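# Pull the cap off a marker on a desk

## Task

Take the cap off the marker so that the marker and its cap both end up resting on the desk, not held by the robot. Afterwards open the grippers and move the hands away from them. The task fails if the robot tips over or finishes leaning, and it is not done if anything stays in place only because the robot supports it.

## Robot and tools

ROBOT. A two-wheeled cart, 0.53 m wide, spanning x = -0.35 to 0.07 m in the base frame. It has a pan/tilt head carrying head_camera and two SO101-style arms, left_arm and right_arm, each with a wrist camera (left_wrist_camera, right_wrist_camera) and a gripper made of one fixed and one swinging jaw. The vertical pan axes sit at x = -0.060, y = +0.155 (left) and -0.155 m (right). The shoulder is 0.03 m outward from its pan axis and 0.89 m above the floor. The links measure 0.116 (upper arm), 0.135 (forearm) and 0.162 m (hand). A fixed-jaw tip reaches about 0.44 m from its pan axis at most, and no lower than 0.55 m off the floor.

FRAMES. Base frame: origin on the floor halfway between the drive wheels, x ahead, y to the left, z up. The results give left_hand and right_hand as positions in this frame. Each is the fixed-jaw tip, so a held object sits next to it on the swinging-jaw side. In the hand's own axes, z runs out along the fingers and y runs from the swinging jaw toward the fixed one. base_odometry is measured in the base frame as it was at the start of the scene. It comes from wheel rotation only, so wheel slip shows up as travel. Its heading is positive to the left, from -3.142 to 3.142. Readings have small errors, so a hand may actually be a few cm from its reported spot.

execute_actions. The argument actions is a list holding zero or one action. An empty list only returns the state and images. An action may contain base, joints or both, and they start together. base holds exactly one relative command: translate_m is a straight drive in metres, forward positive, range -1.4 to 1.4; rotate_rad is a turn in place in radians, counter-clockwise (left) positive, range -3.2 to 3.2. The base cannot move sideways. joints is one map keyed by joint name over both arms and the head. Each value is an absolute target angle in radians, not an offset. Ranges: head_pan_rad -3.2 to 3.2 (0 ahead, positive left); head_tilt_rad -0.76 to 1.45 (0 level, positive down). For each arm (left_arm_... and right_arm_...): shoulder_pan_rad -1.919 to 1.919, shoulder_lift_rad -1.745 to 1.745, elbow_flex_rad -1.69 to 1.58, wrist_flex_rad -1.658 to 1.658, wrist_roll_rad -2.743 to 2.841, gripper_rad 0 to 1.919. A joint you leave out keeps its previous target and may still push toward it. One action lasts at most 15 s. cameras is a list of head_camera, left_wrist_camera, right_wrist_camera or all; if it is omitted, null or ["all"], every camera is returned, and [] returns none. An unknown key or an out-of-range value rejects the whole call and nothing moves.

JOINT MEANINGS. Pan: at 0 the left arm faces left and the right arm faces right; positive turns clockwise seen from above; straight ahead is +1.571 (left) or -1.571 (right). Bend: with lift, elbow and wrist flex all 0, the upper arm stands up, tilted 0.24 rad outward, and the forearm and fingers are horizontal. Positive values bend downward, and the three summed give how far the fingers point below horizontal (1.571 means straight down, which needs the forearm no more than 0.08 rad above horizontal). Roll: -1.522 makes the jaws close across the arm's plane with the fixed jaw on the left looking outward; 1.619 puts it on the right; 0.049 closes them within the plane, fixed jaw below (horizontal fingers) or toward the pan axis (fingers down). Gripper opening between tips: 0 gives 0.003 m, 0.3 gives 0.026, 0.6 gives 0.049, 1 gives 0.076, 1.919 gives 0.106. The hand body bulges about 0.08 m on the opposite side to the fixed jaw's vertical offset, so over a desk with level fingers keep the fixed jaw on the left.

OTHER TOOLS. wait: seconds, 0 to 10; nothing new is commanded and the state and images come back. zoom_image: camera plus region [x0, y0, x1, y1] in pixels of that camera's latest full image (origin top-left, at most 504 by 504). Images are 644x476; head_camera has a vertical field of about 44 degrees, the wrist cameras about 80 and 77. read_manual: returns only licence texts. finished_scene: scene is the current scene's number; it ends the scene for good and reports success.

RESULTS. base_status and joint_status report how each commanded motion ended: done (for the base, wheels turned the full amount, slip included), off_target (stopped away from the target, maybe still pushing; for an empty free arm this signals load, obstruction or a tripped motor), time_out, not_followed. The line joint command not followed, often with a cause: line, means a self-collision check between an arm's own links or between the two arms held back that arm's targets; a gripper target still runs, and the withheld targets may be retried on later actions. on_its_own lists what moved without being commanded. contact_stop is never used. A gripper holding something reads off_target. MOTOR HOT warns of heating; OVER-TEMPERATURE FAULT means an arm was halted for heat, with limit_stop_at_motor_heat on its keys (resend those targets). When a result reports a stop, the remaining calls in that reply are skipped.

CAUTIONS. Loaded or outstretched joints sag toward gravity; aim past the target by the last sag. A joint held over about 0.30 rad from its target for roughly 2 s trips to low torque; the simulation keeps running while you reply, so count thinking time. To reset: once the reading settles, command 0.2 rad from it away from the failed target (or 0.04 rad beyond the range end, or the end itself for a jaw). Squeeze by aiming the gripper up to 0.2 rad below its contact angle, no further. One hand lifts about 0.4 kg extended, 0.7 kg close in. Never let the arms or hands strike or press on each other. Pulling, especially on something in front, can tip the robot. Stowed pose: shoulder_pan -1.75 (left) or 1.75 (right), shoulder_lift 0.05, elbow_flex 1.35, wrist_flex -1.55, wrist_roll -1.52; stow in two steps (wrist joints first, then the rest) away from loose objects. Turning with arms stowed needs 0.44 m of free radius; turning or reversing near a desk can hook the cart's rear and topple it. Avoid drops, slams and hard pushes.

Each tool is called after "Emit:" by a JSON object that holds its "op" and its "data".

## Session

Emit:
{"op": "execute_actions", "data": {"actions": []}}

Scene clock: 0.00 s.
base_odometry: x=+0.000 y=+0.000 heading=+0.000 (m, m, rad; odometry frame)
base_status: not commanded
joint_positions: head_pan_rad=-0.025 head_tilt_rad=-0.018 left_arm_shoulder_pan_rad=-1.718 left_arm_shoulder_lift_rad=+0.041 left_arm_elbow_flex_rad=+1.349 left_arm_wrist_flex_rad=-1.521 left_arm_wrist_roll_rad=-1.541 left_arm_gripper_rad=+1.920 right_arm_shoulder_pan_rad=+1.773 right_arm_shoulder_lift_rad=+0.063 right_arm_elbow_flex_rad=+1.369 right_arm_wrist_flex_rad=-1.577 right_arm_wrist_roll_rad=-1.547 right_arm_gripper_rad=+1.920
joint_status: not commanded
left_hand: x=-0.3077 y=+0.1105 z=+0.8943 quat_wxyz=(-0.062, -0.658, -0.042, +0.749) (m; base frame)
right_hand: x=-0.3046 y=-0.1127 z=+0.8948 quat_wxyz=(-0.067, +0.650, -0.074, -0.753) (m; base frame)
pictures: head_camera, left_wrist_camera, right_wrist_camera
Images, in order (width x height): head_camera 644x476, left_wrist_camera 644x476, right_wrist_camera 644x476.

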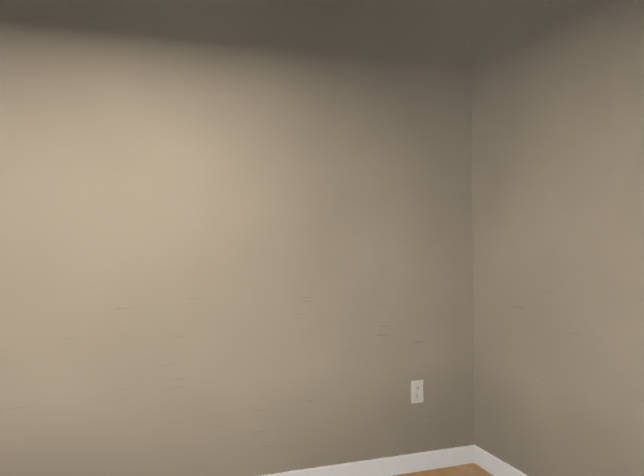

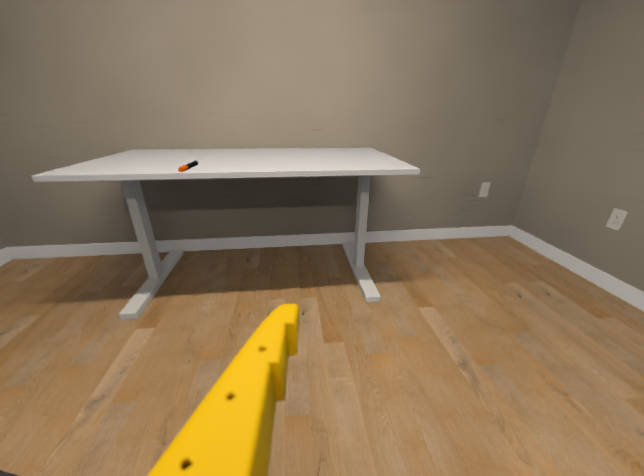

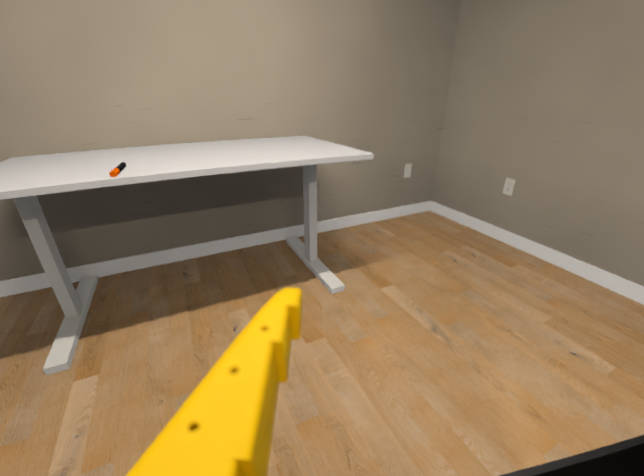

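Emit:
{"op": "execute_actions", "data": {"actions": [{"base":{"rotate_rad":-2.75},"joints":{"head_pan_rad":0.0,"head_tilt_rad":0.45,"left_arm_shoulder_pan_rad":1.0,"left_arm_shoulder_lift_rad":-0.2,"left_arm_elbow_flex_rad":0.9,"right_arm_shoulder_pan_rad":-1.0,"right_arm_shoulder_lift_rad":-0.2,"right_arm_elbow_flex_rad":0.9}}], "cameras": ["head_camera"]}}

Scene clock: 7.30 s.
base_odometry: x=-0.001 y=+0.000 heading=-2.749 (m, m, rad; odometry frame)
base_status: done
joint_positions: head_pan_rad=-0.010 head_tilt_rad=+0.444 left_arm_shoulder_pan_rad=+0.991 left_arm_shoulder_lift_rad=-0.169 left_arm_elbow_flex_rad=+0.930 left_arm_wrist_flex_rad=-1.521 left_arm_wrist_roll_rad=-1.541 left_arm_gripper_rad=+1.920 right_arm_shoulder_pan_rad=-0.989 right_arm_shoulder_lift_rad=-0.162 right_arm_elbow_flex_rad=+0.930 right_arm_wrist_flex_rad=-1.577 right_arm_wrist_roll_rad=-1.547 right_arm_gripper_rad=+1.920
joint_status: all done
left_hand: x=+0.1506 y=+0.3021 z=+1.0308 quat_wxyz=(+0.878, -0.109, +0.379, +0.271) (m; base frame)
right_hand: x=+0.1543 y=-0.2866 z=+1.0357 quat_wxyz=(+0.893, +0.111, +0.355, -0.255) (m; base frame)
pictures: head_camera
Images, in order (width x height): head_camera 644x476.

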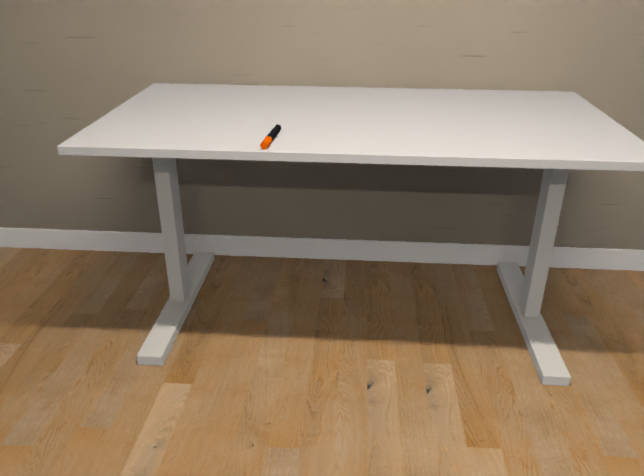

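Emit:
{"op": "execute_actions", "data": {"actions": [{"base":{"translate_m":1.2},"joints":{"head_tilt_rad":1.0,"left_arm_shoulder_lift_rad":0.1,"left_arm_elbow_flex_rad":-0.2,"left_arm_wrist_flex_rad":1.5,"right_arm_shoulder_lift_rad":0.1,"right_arm_elbow_flex_rad":-0.2,"right_arm_wrist_flex_rad":1.3,"right_arm_wrist_roll_rad":2.81,"left_arm_wrist_roll_rad":1.62,"left_arm_gripper_rad":0.6,"right_arm_gripper_rad":0.62,"left_arm_shoulder_pan_rad":1.2,"right_arm_shoulder_pan_rad":-1.3}}], "cameras": ["head_camera"]}}

Scene clock: 19.80 s.
base_odometry: x=-1.109 y=-0.460 heading=-2.746 (m, m, rad; odometry frame)
base_status: done
joint_positions: head_pan_rad=-0.010 head_tilt_rad=+0.995 left_arm_shoulder_pan_rad=+1.191 left_arm_shoulder_lift_rad=+0.113 left_arm_elbow_flex_rad=-0.167 left_arm_wrist_flex_rad=+1.489 left_arm_wrist_roll_rad=+1.611 left_arm_gripper_rad=+0.610 right_arm_shoulder_pan_rad=-1.289 right_arm_shoulder_lift_rad=+0.112 right_arm_elbow_flex_rad=-0.165 right_arm_wrist_flex_rad=+1.291 right_arm_wrist_roll_rad=+2.802 right_arm_gripper_rad=+0.632
joint_status: all done
left_hand: x=+0.1539 y=+0.2318 z=+0.8560 quat_wxyz=(+0.013, -0.981, -0.184, -0.066) (m; base frame)
right_hand: x=+0.1933 y=-0.2315 z=+0.8656 quat_wxyz=(-0.110, -0.888, -0.429, -0.123) (m; base frame)
pictures: head_camera
Images, in order (width x height): head_camera 644x476.

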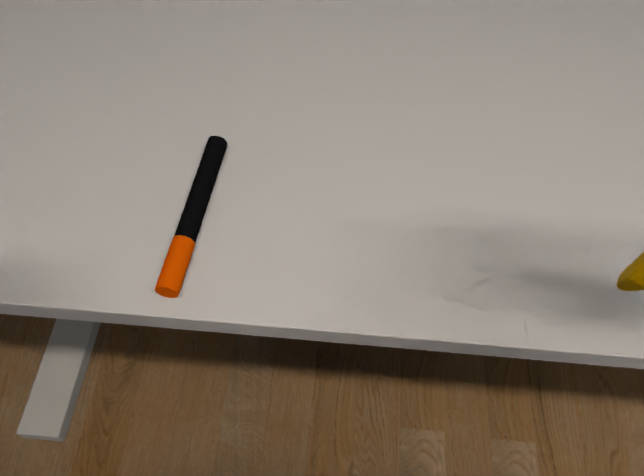

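Emit:
{"op": "execute_actions", "data": {"actions": [{"base":{"translate_m":0.05},"joints":{"left_arm_shoulder_pan_rad":1.853,"left_arm_shoulder_lift_rad":0.44,"left_arm_elbow_flex_rad":-0.13,"left_arm_wrist_flex_rad":1.24,"left_arm_wrist_roll_rad":1.736}}], "cameras": ["head_camera","left_wrist_camera"]}}

Scene clock: 29.07 s.
base_odometry: x=-1.156 y=-0.479 heading=-2.746 (m, m, rad; odometry frame)
base_status: done
joint_positions: head_pan_rad=-0.010 head_tilt_rad=+0.995 left_arm_shoulder_pan_rad=+1.843 left_arm_shoulder_lift_rad=+0.452 left_arm_elbow_flex_rad=-0.128 left_arm_wrist_flex_rad=+1.251 left_arm_wrist_roll_rad=+1.729 left_arm_gripper_rad=+0.610 right_arm_shoulder_pan_rad=-1.289 right_arm_shoulder_lift_rad=+0.112 right_arm_elbow_flex_rad=-0.165 right_arm_wrist_flex_rad=+1.291 right_arm_wrist_roll_rad=+2.802 right_arm_gripper_rad=+0.632
joint_status: all done
left_hand: x=+0.1639 y=+0.0843 z=+0.7844 quat_wxyz=(+0.000, -0.997, +0.081, +0.002) (m; base frame)
right_hand: x=+0.1933 y=-0.2315 z=+0.8656 quat_wxyz=(-0.110, -0.888, -0.429, -0.123) (m; base frame)
pictures: head_camera, left_wrist_camera
Images, in order (width x height): head_camera 644x476, left_wrist_camera 644x476.

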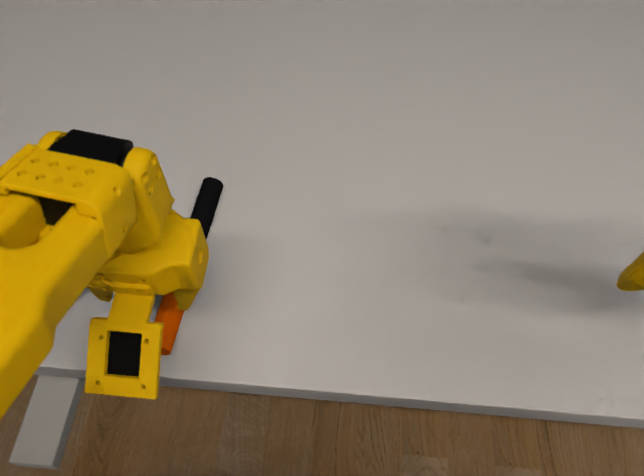

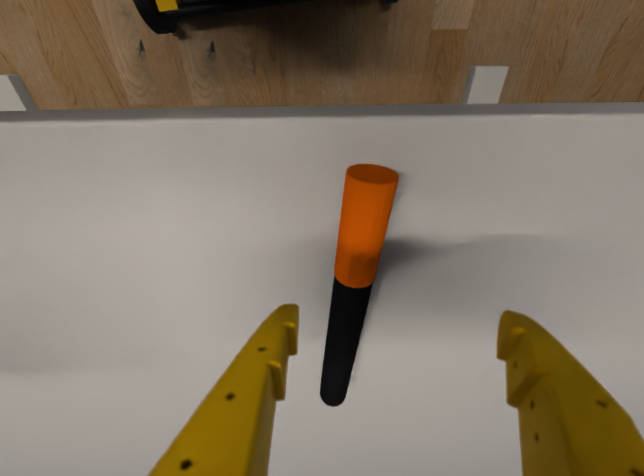

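Emit:
{"op": "execute_actions", "data": {"actions": [{"joints":{"left_arm_shoulder_pan_rad":1.808,"left_arm_shoulder_lift_rad":0.608,"left_arm_wrist_flex_rad":1.065,"left_arm_wrist_roll_rad":1.625}}], "cameras": ["left_wrist_camera"]}}

Scene clock: 37.00 s.
base_odometry: x=-1.156 y=-0.479 heading=-2.746 (m, m, rad; odometry frame)
base_status: not commanded
joint_positions: head_pan_rad=-0.010 head_tilt_rad=+0.995 left_arm_shoulder_pan_rad=+1.818 left_arm_shoulder_lift_rad=+0.623 left_arm_elbow_flex_rad=-0.128 left_arm_wrist_flex_rad=+1.076 left_arm_wrist_roll_rad=+1.632 left_arm_gripper_rad=+0.610 right_arm_shoulder_pan_rad=-1.289 right_arm_shoulder_lift_rad=+0.112 right_arm_elbow_flex_rad=-0.165 right_arm_wrist_flex_rad=+1.291 right_arm_wrist_roll_rad=+2.802 right_arm_gripper_rad=+0.632
joint_status: all done
left_hand: x=+0.1711 y=+0.0884 z=+0.7492 quat_wxyz=(+0.000, -0.993, +0.117, +0.000) (m; base frame)
right_hand: x=+0.1933 y=-0.2315 z=+0.8656 quat_wxyz=(-0.110, -0.888, -0.429, -0.123) (m; base frame)
pictures: left_wrist_camera
Images, in order (width x height): left_wrist_camera 644x476.

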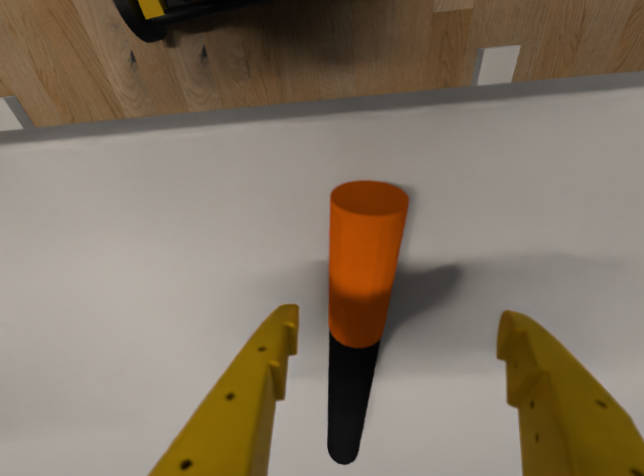

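Emit:
{"op": "execute_actions", "data": {"actions": [{"joints":{"left_arm_shoulder_pan_rad":1.795,"left_arm_shoulder_lift_rad":0.70,"left_arm_wrist_flex_rad":0.973}}], "cameras": ["left_wrist_camera"]}}

Scene clock: 41.13 s.
base_odometry: x=-1.156 y=-0.479 heading=-2.746 (m, m, rad; odometry frame)
base_status: not commanded
joint_positions: head_pan_rad=-0.010 head_tilt_rad=+0.995 left_arm_shoulder_pan_rad=+1.806 left_arm_shoulder_lift_rad=+0.715 left_arm_elbow_flex_rad=-0.128 left_arm_wrist_flex_rad=+0.984 left_arm_wrist_roll_rad=+1.632 left_arm_gripper_rad=+0.610 right_arm_shoulder_pan_rad=-1.289 right_arm_shoulder_lift_rad=+0.112 right_arm_elbow_flex_rad=-0.165 right_arm_wrist_flex_rad=+1.291 right_arm_wrist_roll_rad=+2.802 right_arm_gripper_rad=+0.632
joint_status: all done
left_hand: x=+0.1724 y=+0.0911 z=+0.7298 quat_wxyz=(+0.000, -0.994, +0.111, +0.000) (m; base frame)
right_hand: x=+0.1933 y=-0.2315 z=+0.8656 quat_wxyz=(-0.110, -0.888, -0.429, -0.123) (m; base frame)
pictures: left_wrist_camera
Images, in order (width x height): left_wrist_camera 644x476.

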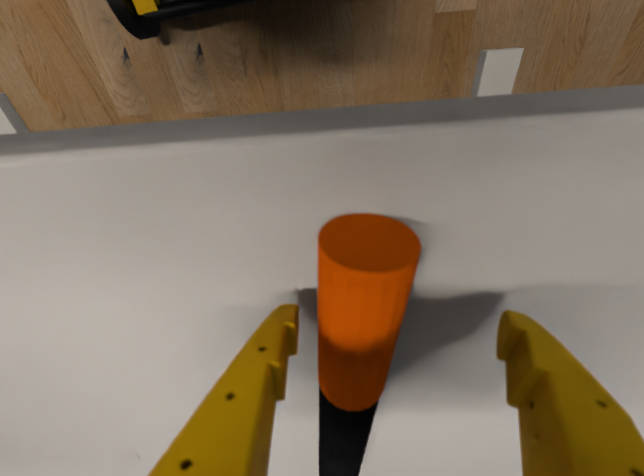

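Emit:
{"op": "execute_actions", "data": {"actions": [{"joints":{"left_arm_shoulder_lift_rad":0.712,"left_arm_gripper_rad":0.05,"right_arm_shoulder_lift_rad":0.5,"right_arm_elbow_flex_rad":-0.71,"right_arm_wrist_flex_rad":0.85}}], "cameras": ["left_wrist_camera"]}}

Emit:
{"op": "execute_actions", "data": {"actions": [{"joints":{"left_arm_elbow_flex_rad":-0.5,"head_tilt_rad":0.95,"right_arm_shoulder_lift_rad":0.93,"right_arm_shoulder_pan_rad":-1.5}}], "cameras": ["head_camera"]}}

Scene clock: 50.20 s.
base_odometry: x=-1.156 y=-0.479 heading=-2.746 (m, m, rad; odometry frame)
base_status: not commanded
joint_positions: head_pan_rad=-0.010 head_tilt_rad=+0.995 left_arm_shoulder_pan_rad=+1.806 left_arm_shoulder_lift_rad=+0.726 left_arm_elbow_flex_rad=-0.128 left_arm_wrist_flex_rad=+0.984 left_arm_wrist_roll_rad=+1.632 left_arm_gripper_rad=+0.217 right_arm_shoulder_pan_rad=-1.289 right_arm_shoulder_lift_rad=+0.517 right_arm_elbow_flex_rad=-0.673 right_arm_wrist_flex_rad=+0.867 right_arm_wrist_roll_rad=+2.802 right_arm_gripper_rad=+0.632
joint_status: left_arm_gripper_rad off_target (ended at +0.217, target +0.050); the others done
left_hand: x=+0.1707 y=+0.0915 z=+0.7276 quat_wxyz=(+0.001, -0.994, +0.111, +0.005) (m; base frame)
right_hand: x=+0.2939 y=-0.2607 z=+0.9048 quat_wxyz=(-0.279, -0.818, -0.396, -0.310) (m; base frame)
pictures: left_wrist_camera
Images, in order (width x height): left_wrist_camera 644x476.

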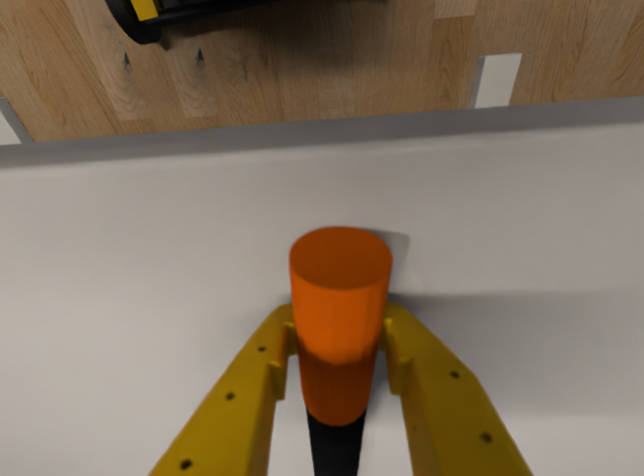

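Scene clock: 51.20 s.
base_odometry: x=-1.156 y=-0.479 heading=-2.746 (m, m, rad; odometry frame)
base_status: not commanded
joint_positions: head_pan_rad=-0.010 head_tilt_rad=+0.965 left_arm_shoulder_pan_rad=+1.806 left_arm_shoulder_lift_rad=+0.733 left_arm_elbow_flex_rad=-0.463 left_arm_wrist_flex_rad=+0.984 left_arm_wrist_roll_rad=+1.632 left_arm_gripper_rad=+0.217 right_arm_shoulder_pan_rad=-1.490 right_arm_shoulder_lift_rad=+0.952 right_arm_elbow_flex_rad=-0.676 right_arm_wrist_flex_rad=+0.864 right_arm_wrist_roll_rad=+2.802 right_arm_gripper_rad=+0.632
joint_status: all done
left_hand: x=+0.2378 y=+0.0754 z=+0.7754 quat_wxyz=(-0.019, -0.981, +0.109, -0.156) (m; base frame)
right_hand: x=+0.2820 y=-0.1858 z=+0.7621 quat_wxyz=(-0.126, -0.832, -0.511, -0.173) (m; base frame)
pictures: head_camera
Images, in order (width x height): head_camera 644x476.

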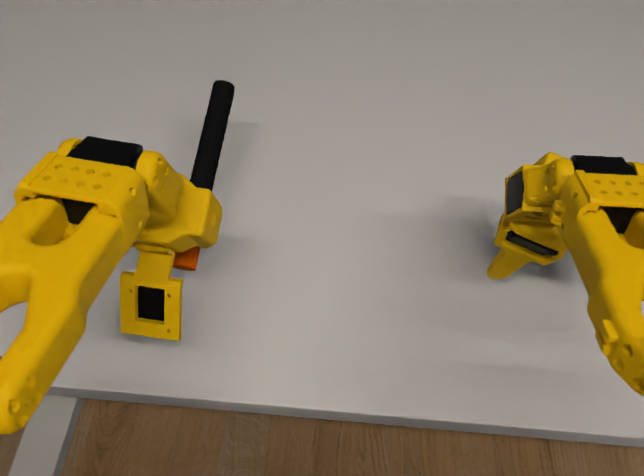

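Emit:
{"op": "execute_actions", "data": {"actions": [{"joints":{"left_arm_shoulder_pan_rad":1.919,"left_arm_shoulder_lift_rad":0.91,"left_arm_elbow_flex_rad":-0.68,"left_arm_wrist_flex_rad":0.89,"left_arm_wrist_roll_rad":0.28,"right_arm_shoulder_pan_rad":-1.6,"right_arm_gripper_rad":0.75}}], "cameras": ["head_camera","right_wrist_camera"]}}

Scene clock: 55.60 s.
base_odometry: x=-1.156 y=-0.479 heading=-2.746 (m, m, rad; odometry frame)
base_status: not commanded
joint_positions: head_pan_rad=-0.010 head_tilt_rad=+0.965 left_arm_shoulder_pan_rad=+1.909 left_arm_shoulder_lift_rad=+0.934 left_arm_elbow_flex_rad=-0.642 left_arm_wrist_flex_rad=+0.906 left_arm_wrist_roll_rad=+0.289 left_arm_gripper_rad=+0.217 right_arm_shoulder_pan_rad=-1.589 right_arm_shoulder_lift_rad=+0.952 right_arm_elbow_flex_rad=-0.676 right_arm_wrist_flex_rad=+0.864 right_arm_wrist_roll_rad=+2.802 right_arm_gripper_rad=+0.738
joint_status: all done
left_hand: x=+0.2408 y=+0.0469 z=+0.7523 quat_wxyz=(+0.088, -0.660, +0.728, -0.163) (m; base frame)
right_hand: x=+0.2834 y=-0.1516 z=+0.7621 quat_wxyz=(-0.118, -0.806, -0.552, -0.179) (m; base frame)
pictures: head_camera, right_wrist_camera
Images, in order (width x height): head_camera 644x476, right_wrist_camera 644x476.

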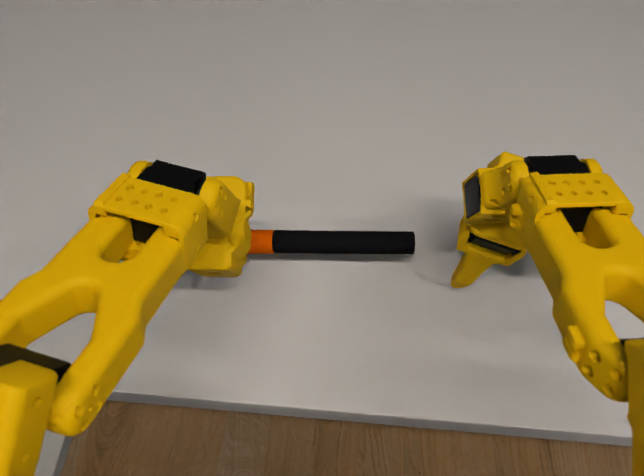

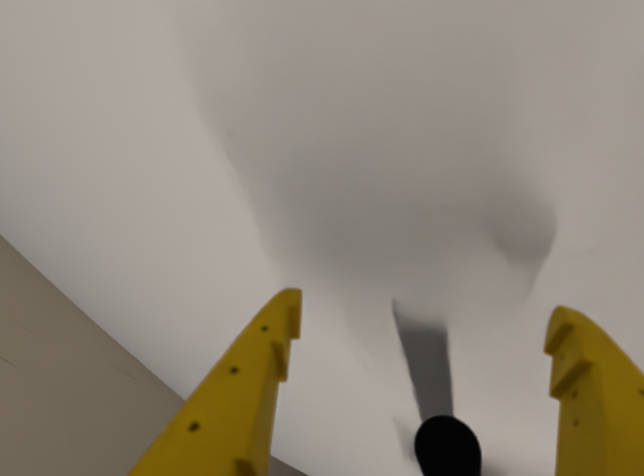

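Emit:
{"op": "execute_actions", "data": {"actions": [{"joints":{"left_arm_wrist_roll_rad":0.20,"right_arm_shoulder_pan_rad":-1.86}}], "cameras": ["head_camera","right_wrist_camera"]}}

Scene clock: 60.17 s.
base_odometry: x=-1.156 y=-0.479 heading=-2.746 (m, m, rad; odometry frame)
base_status: not commanded
joint_positions: head_pan_rad=-0.010 head_tilt_rad=+0.965 left_arm_shoulder_pan_rad=+1.909 left_arm_shoulder_lift_rad=+0.934 left_arm_elbow_flex_rad=-0.642 left_arm_wrist_flex_rad=+0.906 left_arm_wrist_roll_rad=+0.207 left_arm_gripper_rad=+0.217 right_arm_shoulder_pan_rad=-1.850 right_arm_shoulder_lift_rad=+0.952 right_arm_elbow_flex_rad=-0.677 right_arm_wrist_flex_rad=+0.864 right_arm_wrist_roll_rad=+2.802 right_arm_gripper_rad=+0.738
joint_status: all done
left_hand: x=+0.2409 y=+0.0476 z=+0.7522 quat_wxyz=(+0.095, -0.630, +0.754, -0.159) (m; base frame)
right_hand: x=+0.2712 y=-0.0631 z=+0.7624 quat_wxyz=(-0.094, -0.727, -0.652, -0.193) (m; base frame)
pictures: head_camera, right_wrist_camera
Images, in order (width x height): head_camera 644x476, right_wrist_camera 644x476.

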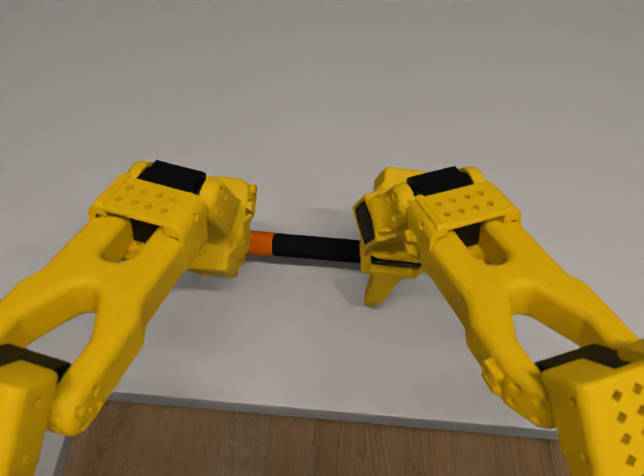

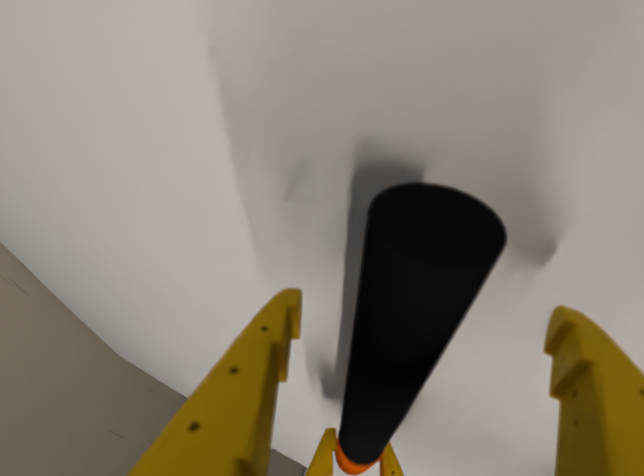

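Emit:
{"op": "execute_actions", "data": {"actions": [{"joints":{"right_arm_shoulder_lift_rad":0.865,"right_arm_wrist_flex_rad":0.945,"right_arm_gripper_rad":0.42}}], "cameras": ["right_wrist_camera"]}}

Scene clock: 63.97 s.
base_odometry: x=-1.156 y=-0.479 heading=-2.746 (m, m, rad; odometry frame)
base_status: not commanded
joint_positions: head_pan_rad=-0.010 head_tilt_rad=+0.965 left_arm_shoulder_pan_rad=+1.909 left_arm_shoulder_lift_rad=+0.934 left_arm_elbow_flex_rad=-0.642 left_arm_wrist_flex_rad=+0.906 left_arm_wrist_roll_rad=+0.207 left_arm_gripper_rad=+0.217 right_arm_shoulder_pan_rad=-1.850 right_arm_shoulder_lift_rad=+0.936 right_arm_elbow_flex_rad=-0.677 right_arm_wrist_flex_rad=+0.936 right_arm_wrist_roll_rad=+2.802 right_arm_gripper_rad=+0.433
joint_status: all done
left_hand: x=+0.2409 y=+0.0476 z=+0.7522 quat_wxyz=(+0.095, -0.630, +0.754, -0.159) (m; base frame)
right_hand: x=+0.2631 y=-0.0654 z=+0.7621 quat_wxyz=(-0.082, -0.731, -0.656, -0.168) (m; base frame)
pictures: right_wrist_camera
Images, in order (width x height): right_wrist_camera 644x476.

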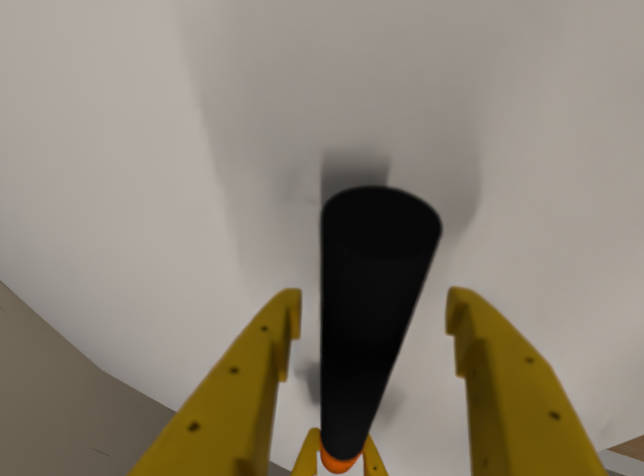

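Gap ~4 mm; close it with a little wrist and grip.

Emit:
{"op": "execute_actions", "data": {"actions": [{"joints":{"right_arm_wrist_flex_rad":0.972,"right_arm_gripper_rad":0.0,"left_arm_gripper_rad":0.02}}]}}

Scene clock: 66.23 s.
base_odometry: x=-1.156 y=-0.479 heading=-2.746 (m, m, rad; odometry frame)
base_status: not commanded
joint_positions: head_pan_rad=-0.010 head_tilt_rad=+0.965 left_arm_shoulder_pan_rad=+1.909 left_arm_shoulder_lift_rad=+0.934 left_arm_elbow_flex_rad=-0.644 left_arm_wrist_flex_rad=+0.905 left_arm_wrist_roll_rad=+0.207 left_arm_gripper_rad=+0.216 right_arm_shoulder_pan_rad=-1.850 right_arm_shoulder_lift_rad=+0.936 right_arm_elbow_flex_rad=-0.677 right_arm_wrist_flex_rad=+0.963 right_arm_wrist_roll_rad=+2.802 right_arm_gripper_rad=+0.197
joint_status: left_arm_gripper_rad off_target (ended at +0.216, target +0.020); right_arm_gripper_rad off_target (ended at +0.197, target +0.000); the others done
left_hand: x=+0.2414 y=+0.0474 z=+0.7526 quat_wxyz=(+0.096, -0.630, +0.754, -0.161) (m; base frame)
right_hand: x=+0.2592 y=-0.0666 z=+0.7603 quat_wxyz=(-0.076, -0.733, -0.658, -0.156) (m; base frame)
pictures: head_camera, left_wrist_camera, right_wrist_camera
Images, in order (width x height): head_camera 644x476, left_wrist_camera 644x476, right_wrist_camera 644x476.

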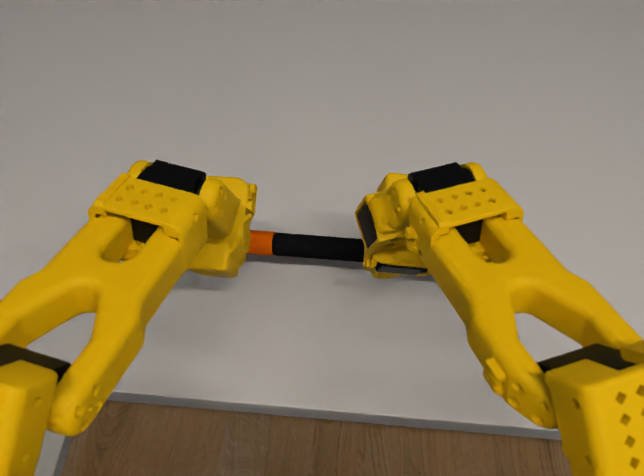

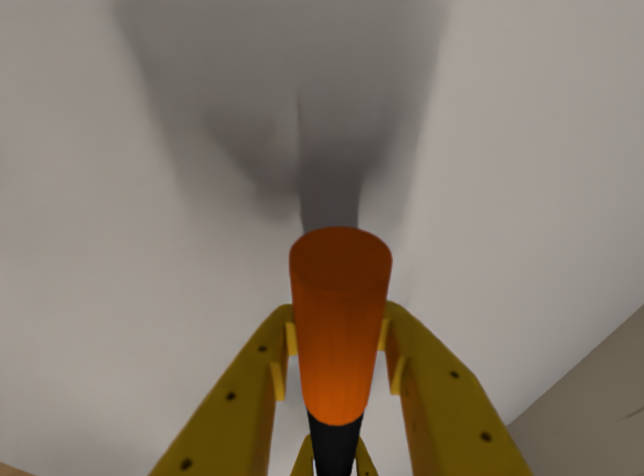

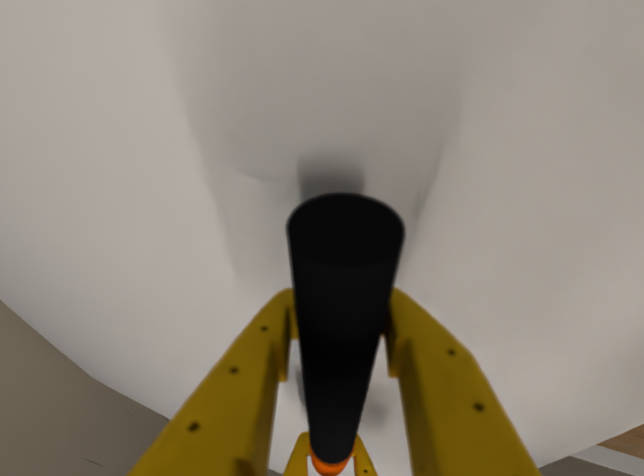

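Emit:
{"op": "execute_actions", "data": {"actions": [{"joints":{"left_arm_shoulder_pan_rad":1.74,"right_arm_shoulder_pan_rad":-1.79}}]}}

Scene clock: 68.57 s.
base_odometry: x=-1.156 y=-0.479 heading=-2.746 (m, m, rad; odometry frame)
base_status: not commanded
joint_positions: head_pan_rad=-0.010 head_tilt_rad=+0.965 left_arm_shoulder_pan_rad=+1.749 left_arm_shoulder_lift_rad=+0.934 left_arm_elbow_flex_rad=-0.647 left_arm_wrist_flex_rad=+0.903 left_arm_wrist_roll_rad=+0.207 left_arm_gripper_rad=+0.216 right_arm_shoulder_pan_rad=-1.801 right_arm_shoulder_lift_rad=+0.935 right_arm_elbow_flex_rad=-0.682 right_arm_wrist_flex_rad=+0.965 right_arm_wrist_roll_rad=+2.802 right_arm_gripper_rad=+0.197
joint_status: all done
left_hand: x=+0.2554 y=+0.0965 z=+0.7532 quat_wxyz=(+0.109, -0.688, +0.701, -0.154) (m; base frame)
right_hand: x=+0.2639 y=-0.0821 z=+0.7616 quat_wxyz=(-0.081, -0.749, -0.639, -0.156) (m; base frame)
pictures: head_camera, left_wrist_camera, right_wrist_camera
Images, in order (width x height): head_camera 644x476, left_wrist_camera 644x476, right_wrist_camera 644x476.

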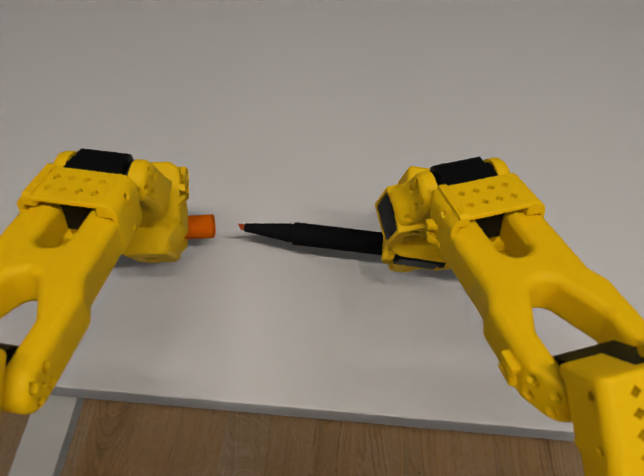

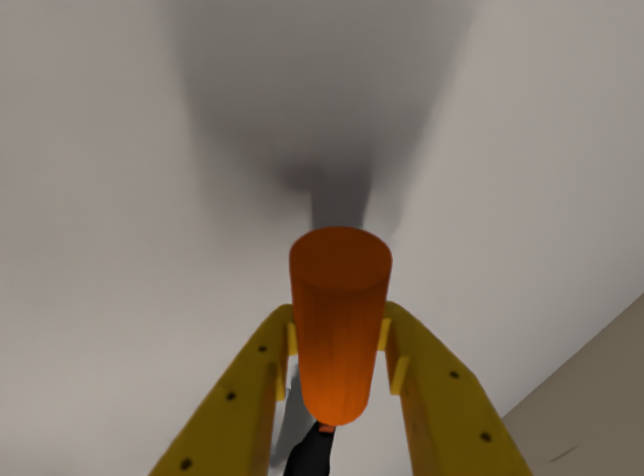

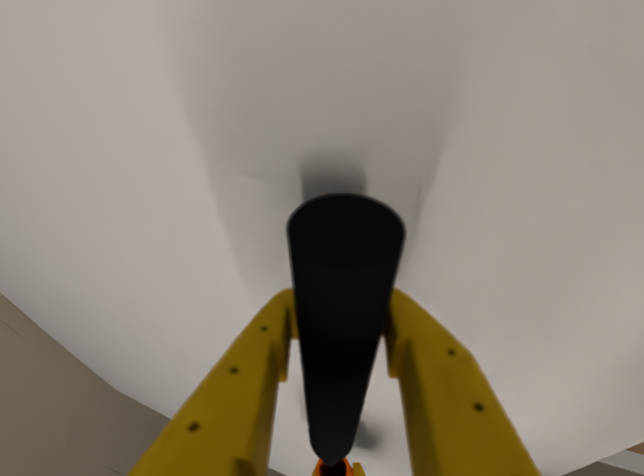

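Emit:
{"op": "execute_actions", "data": {"actions": [{"joints":{"left_arm_shoulder_pan_rad":1.66,"left_arm_shoulder_lift_rad":0.805,"left_arm_elbow_flex_rad":-0.50,"left_arm_wrist_flex_rad":1.215,"left_arm_wrist_roll_rad":1.64,"right_arm_shoulder_pan_rad":-1.72,"right_arm_shoulder_lift_rad":0.68,"right_arm_elbow_flex_rad":-0.297,"right_arm_wrist_roll_rad":1.62,"left_arm_gripper_rad":0.07,"right_arm_gripper_rad":0.05}}]}}

Scene clock: 74.57 s.
base_odometry: x=-1.156 y=-0.479 heading=-2.746 (m, m, rad; odometry frame)
base_status: not commanded
joint_positions: head_pan_rad=-0.010 head_tilt_rad=+0.965 left_arm_shoulder_pan_rad=+1.671 left_arm_shoulder_lift_rad=+0.857 left_arm_elbow_flex_rad=-0.497 left_arm_wrist_flex_rad=+1.204 left_arm_wrist_roll_rad=+1.632 left_arm_gripper_rad=+0.217 right_arm_shoulder_pan_rad=-1.730 right_arm_shoulder_lift_rad=+0.748 right_arm_elbow_flex_rad=-0.292 right_arm_wrist_flex_rad=+0.965 right_arm_wrist_roll_rad=+1.627 right_arm_gripper_rad=+0.198
joint_status: left_arm_gripper_rad off_target (ended at +0.217, target +0.070); right_arm_gripper_rad off_target (ended at +0.198, target +0.050); the others done
left_hand: x=+0.2011 y=+0.1207 z=+0.7432 quat_wxyz=(+0.000, -0.999, +0.044, -0.003) (m; base frame)
right_hand: x=+0.2131 y=-0.1192 z=+0.7442 quat_wxyz=(+0.006, -0.994, -0.083, -0.075) (m; base frame)
pictures: head_camera, left_wrist_camera, right_wrist_camera
Images, in order (width x height): head_camera 644x476, left_wrist_camera 644x476, right_wrist_camera 644x476.

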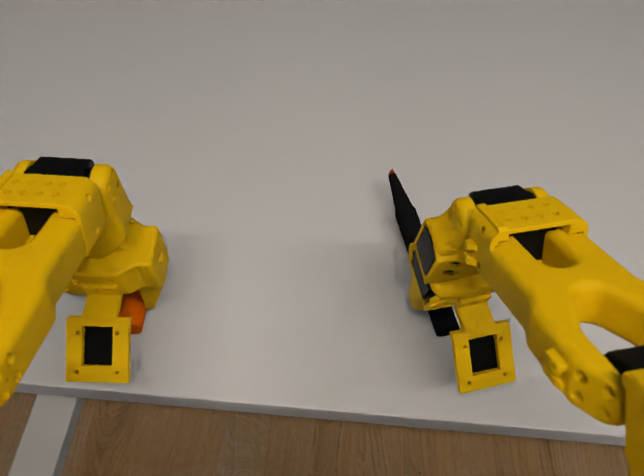

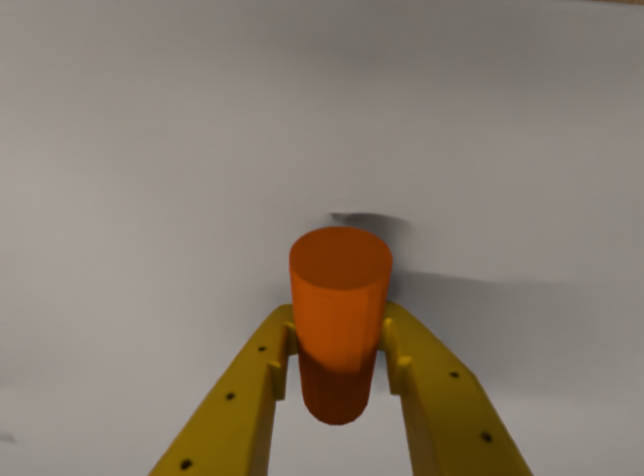

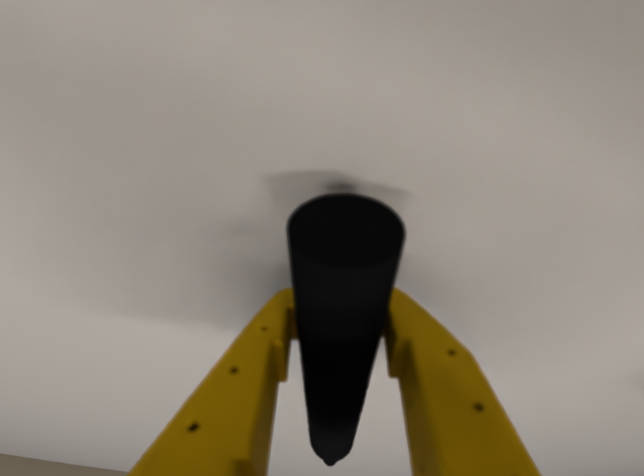

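Emit:
{"op": "execute_actions", "data": {"actions": [{"joints":{"left_arm_shoulder_lift_rad":0.908,"left_arm_wrist_flex_rad":1.135,"right_arm_shoulder_lift_rad":0.805,"right_arm_wrist_flex_rad":0.885}}]}}

Scene clock: 78.93 s.
base_odometry: x=-1.156 y=-0.479 heading=-2.746 (m, m, rad; odometry frame)
base_status: not commanded
joint_positions: head_pan_rad=-0.010 head_tilt_rad=+0.965 left_arm_shoulder_pan_rad=+1.671 left_arm_shoulder_lift_rad=+0.925 left_arm_elbow_flex_rad=-0.497 left_arm_wrist_flex_rad=+1.147 left_arm_wrist_roll_rad=+1.632 left_arm_gripper_rad=+0.217 right_arm_shoulder_pan_rad=-1.730 right_arm_shoulder_lift_rad=+0.817 right_arm_elbow_flex_rad=-0.292 right_arm_wrist_flex_rad=+0.899 right_arm_wrist_roll_rad=+1.627 right_arm_gripper_rad=+0.198
joint_status: all done
left_hand: x=+0.1995 y=+0.1209 z=+0.7276 quat_wxyz=(+0.000, -0.999, +0.044, +0.002) (m; base frame)
right_hand: x=+0.2127 y=-0.1193 z=+0.7289 quat_wxyz=(+0.006, -0.994, -0.083, -0.074) (m; base frame)
pictures: head_camera, left_wrist_camera, right_wrist_camera
Images, in order (width x height): head_camera 644x476, left_wrist_camera 644x476, right_wrist_camera 644x476.

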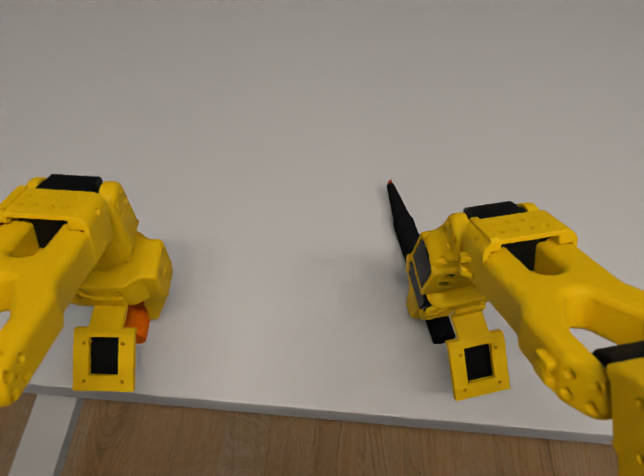

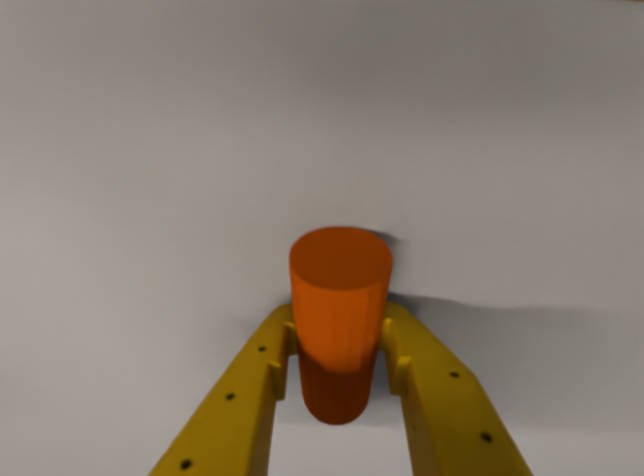

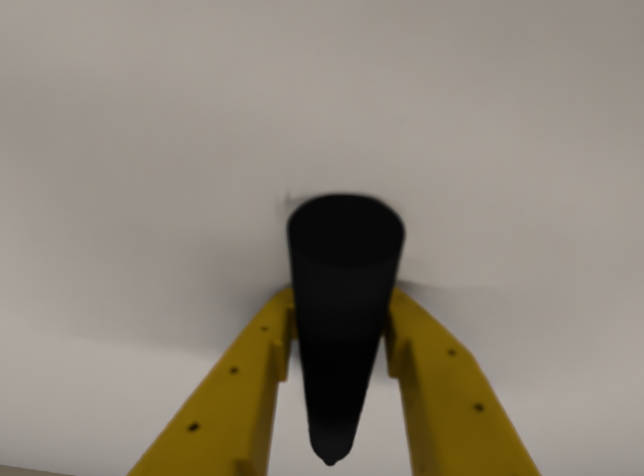

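Both are down. Release.

Emit:
{"op": "execute_actions", "data": {"actions": [{"joints":{"left_arm_gripper_rad":0.45,"right_arm_gripper_rad":0.45,"right_arm_shoulder_lift_rad":0.78,"left_arm_shoulder_lift_rad":0.89}}], "cameras": ["left_wrist_camera","right_wrist_camera"]}}

Emit:
{"op": "execute_actions", "data": {"actions": [{"joints":{"right_arm_shoulder_lift_rad":0.4,"right_arm_wrist_flex_rad":1.2,"left_arm_shoulder_lift_rad":0.5,"left_arm_wrist_flex_rad":1.5}}], "cameras": ["head_camera"]}}

Scene clock: 85.27 s.
base_odometry: x=-1.156 y=-0.479 heading=-2.746 (m, m, rad; odometry frame)
base_status: not commanded
joint_positions: head_pan_rad=-0.010 head_tilt_rad=+0.965 left_arm_shoulder_pan_rad=+1.671 left_arm_shoulder_lift_rad=+0.925 left_arm_elbow_flex_rad=-0.497 left_arm_wrist_flex_rad=+1.145 left_arm_wrist_roll_rad=+1.632 left_arm_gripper_rad=+0.438 right_arm_shoulder_pan_rad=-1.726 right_arm_shoulder_lift_rad=+0.817 right_arm_elbow_flex_rad=-0.292 right_arm_wrist_flex_rad=+0.894 right_arm_wrist_roll_rad=+1.627 right_arm_gripper_rad=+0.436
joint_status: all done
left_hand: x=+0.1998 y=+0.1208 z=+0.7276 quat_wxyz=(+0.000, -0.999, +0.044, +0.002) (m; base frame)
right_hand: x=+0.2136 y=-0.1204 z=+0.7290 quat_wxyz=(+0.006, -0.994, -0.081, -0.076) (m; base frame)
pictures: left_wrist_camera, right_wrist_camera
Images, in order (width x height): left_wrist_camera 644x476, right_wrist_camera 644x476.

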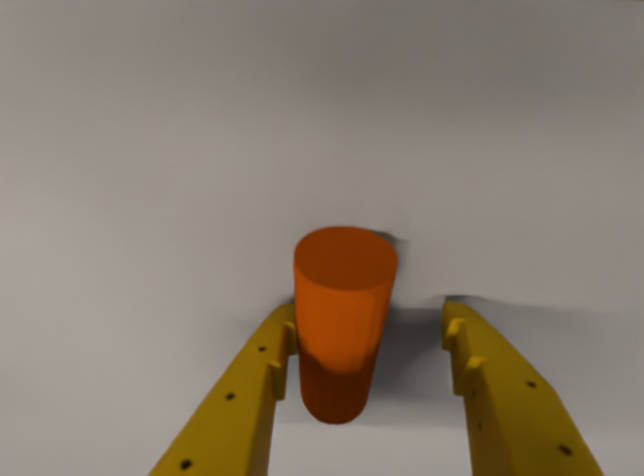

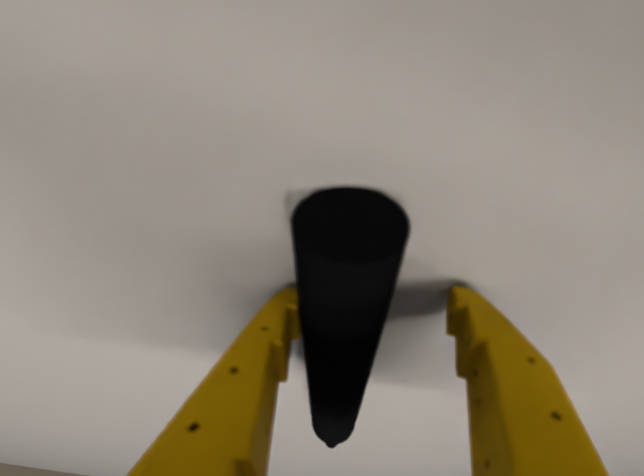

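Scene clock: 86.30 s.
base_odometry: x=-1.156 y=-0.479 heading=-2.746 (m, m, rad; odometry frame)
base_status: not commanded
joint_positions: head_pan_rad=-0.010 head_tilt_rad=+0.965 left_arm_shoulder_pan_rad=+1.671 left_arm_shoulder_lift_rad=+0.549 left_arm_elbow_flex_rad=-0.497 left_arm_wrist_flex_rad=+1.489 left_arm_wrist_roll_rad=+1.632 left_arm_gripper_rad=+0.439 right_arm_shoulder_pan_rad=-1.726 right_arm_shoulder_lift_rad=+0.459 right_arm_elbow_flex_rad=-0.292 right_arm_wrist_flex_rad=+1.190 right_arm_wrist_roll_rad=+1.627 right_arm_gripper_rad=+0.438
joint_status: all done
left_hand: x=+0.1910 y=+0.1217 z=+0.8131 quat_wxyz=(-0.001, -0.999, +0.044, -0.015) (m; base frame)
right_hand: x=+0.2116 y=-0.1207 z=+0.8084 quat_wxyz=(+0.008, -0.991, -0.081, -0.106) (m; base frame)
pictures: head_camera
Images, in order (width x height): head_camera 644x476.

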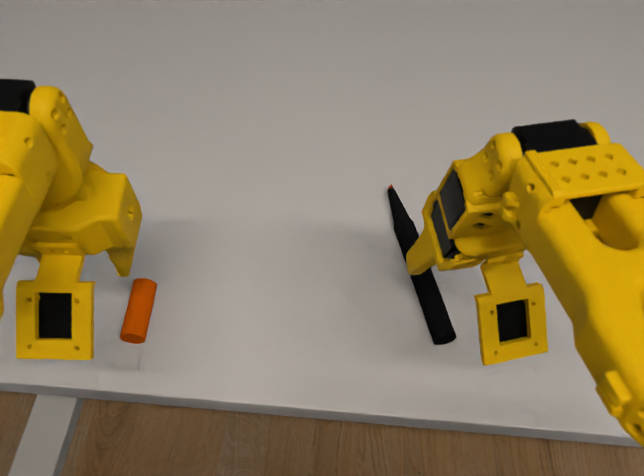

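Emit:
{"op": "execute_actions", "data": {"actions": [{"base":{"translate_m":-0.4},"joints":{"head_tilt_rad":0.65,"right_arm_shoulder_lift_rad":0.0,"left_arm_shoulder_lift_rad":0.0,"left_arm_shoulder_pan_rad":1.2,"right_arm_shoulder_pan_rad":-1.2}}], "cameras": ["head_camera"]}}

Scene clock: 91.80 s.
base_odometry: x=-0.787 y=-0.325 heading=-2.750 (m, m, rad; odometry frame)
base_status: done
joint_positions: head_pan_rad=-0.010 head_tilt_rad=+0.664 left_arm_shoulder_pan_rad=+1.209 left_arm_shoulder_lift_rad=+0.037 left_arm_elbow_flex_rad=-0.497 left_arm_wrist_flex_rad=+1.492 left_arm_wrist_roll_rad=+1.632 left_arm_gripper_rad=+0.439 right_arm_shoulder_pan_rad=-1.210 right_arm_shoulder_lift_rad=+0.050 right_arm_elbow_flex_rad=-0.292 right_arm_wrist_flex_rad=+1.193 right_arm_wrist_roll_rad=+1.627 right_arm_gripper_rad=+0.438
joint_status: all done
left_hand: x=+0.1895 y=+0.2408 z=+0.9323 quat_wxyz=(+0.046, -0.947, -0.180, -0.262) (m; base frame)
right_hand: x=+0.2059 y=-0.2638 z=+0.9121 quat_wxyz=(-0.056, -0.938, +0.167, -0.300) (m; base frame)
pictures: head_camera
Images, in order (width x height): head_camera 644x476.

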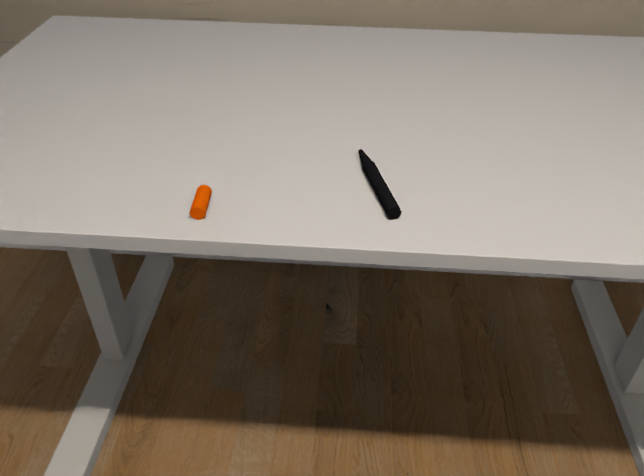

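Emit:
{"op": "finished_scene", "data": {"scene": 2}}

The scene is finished: the task was done.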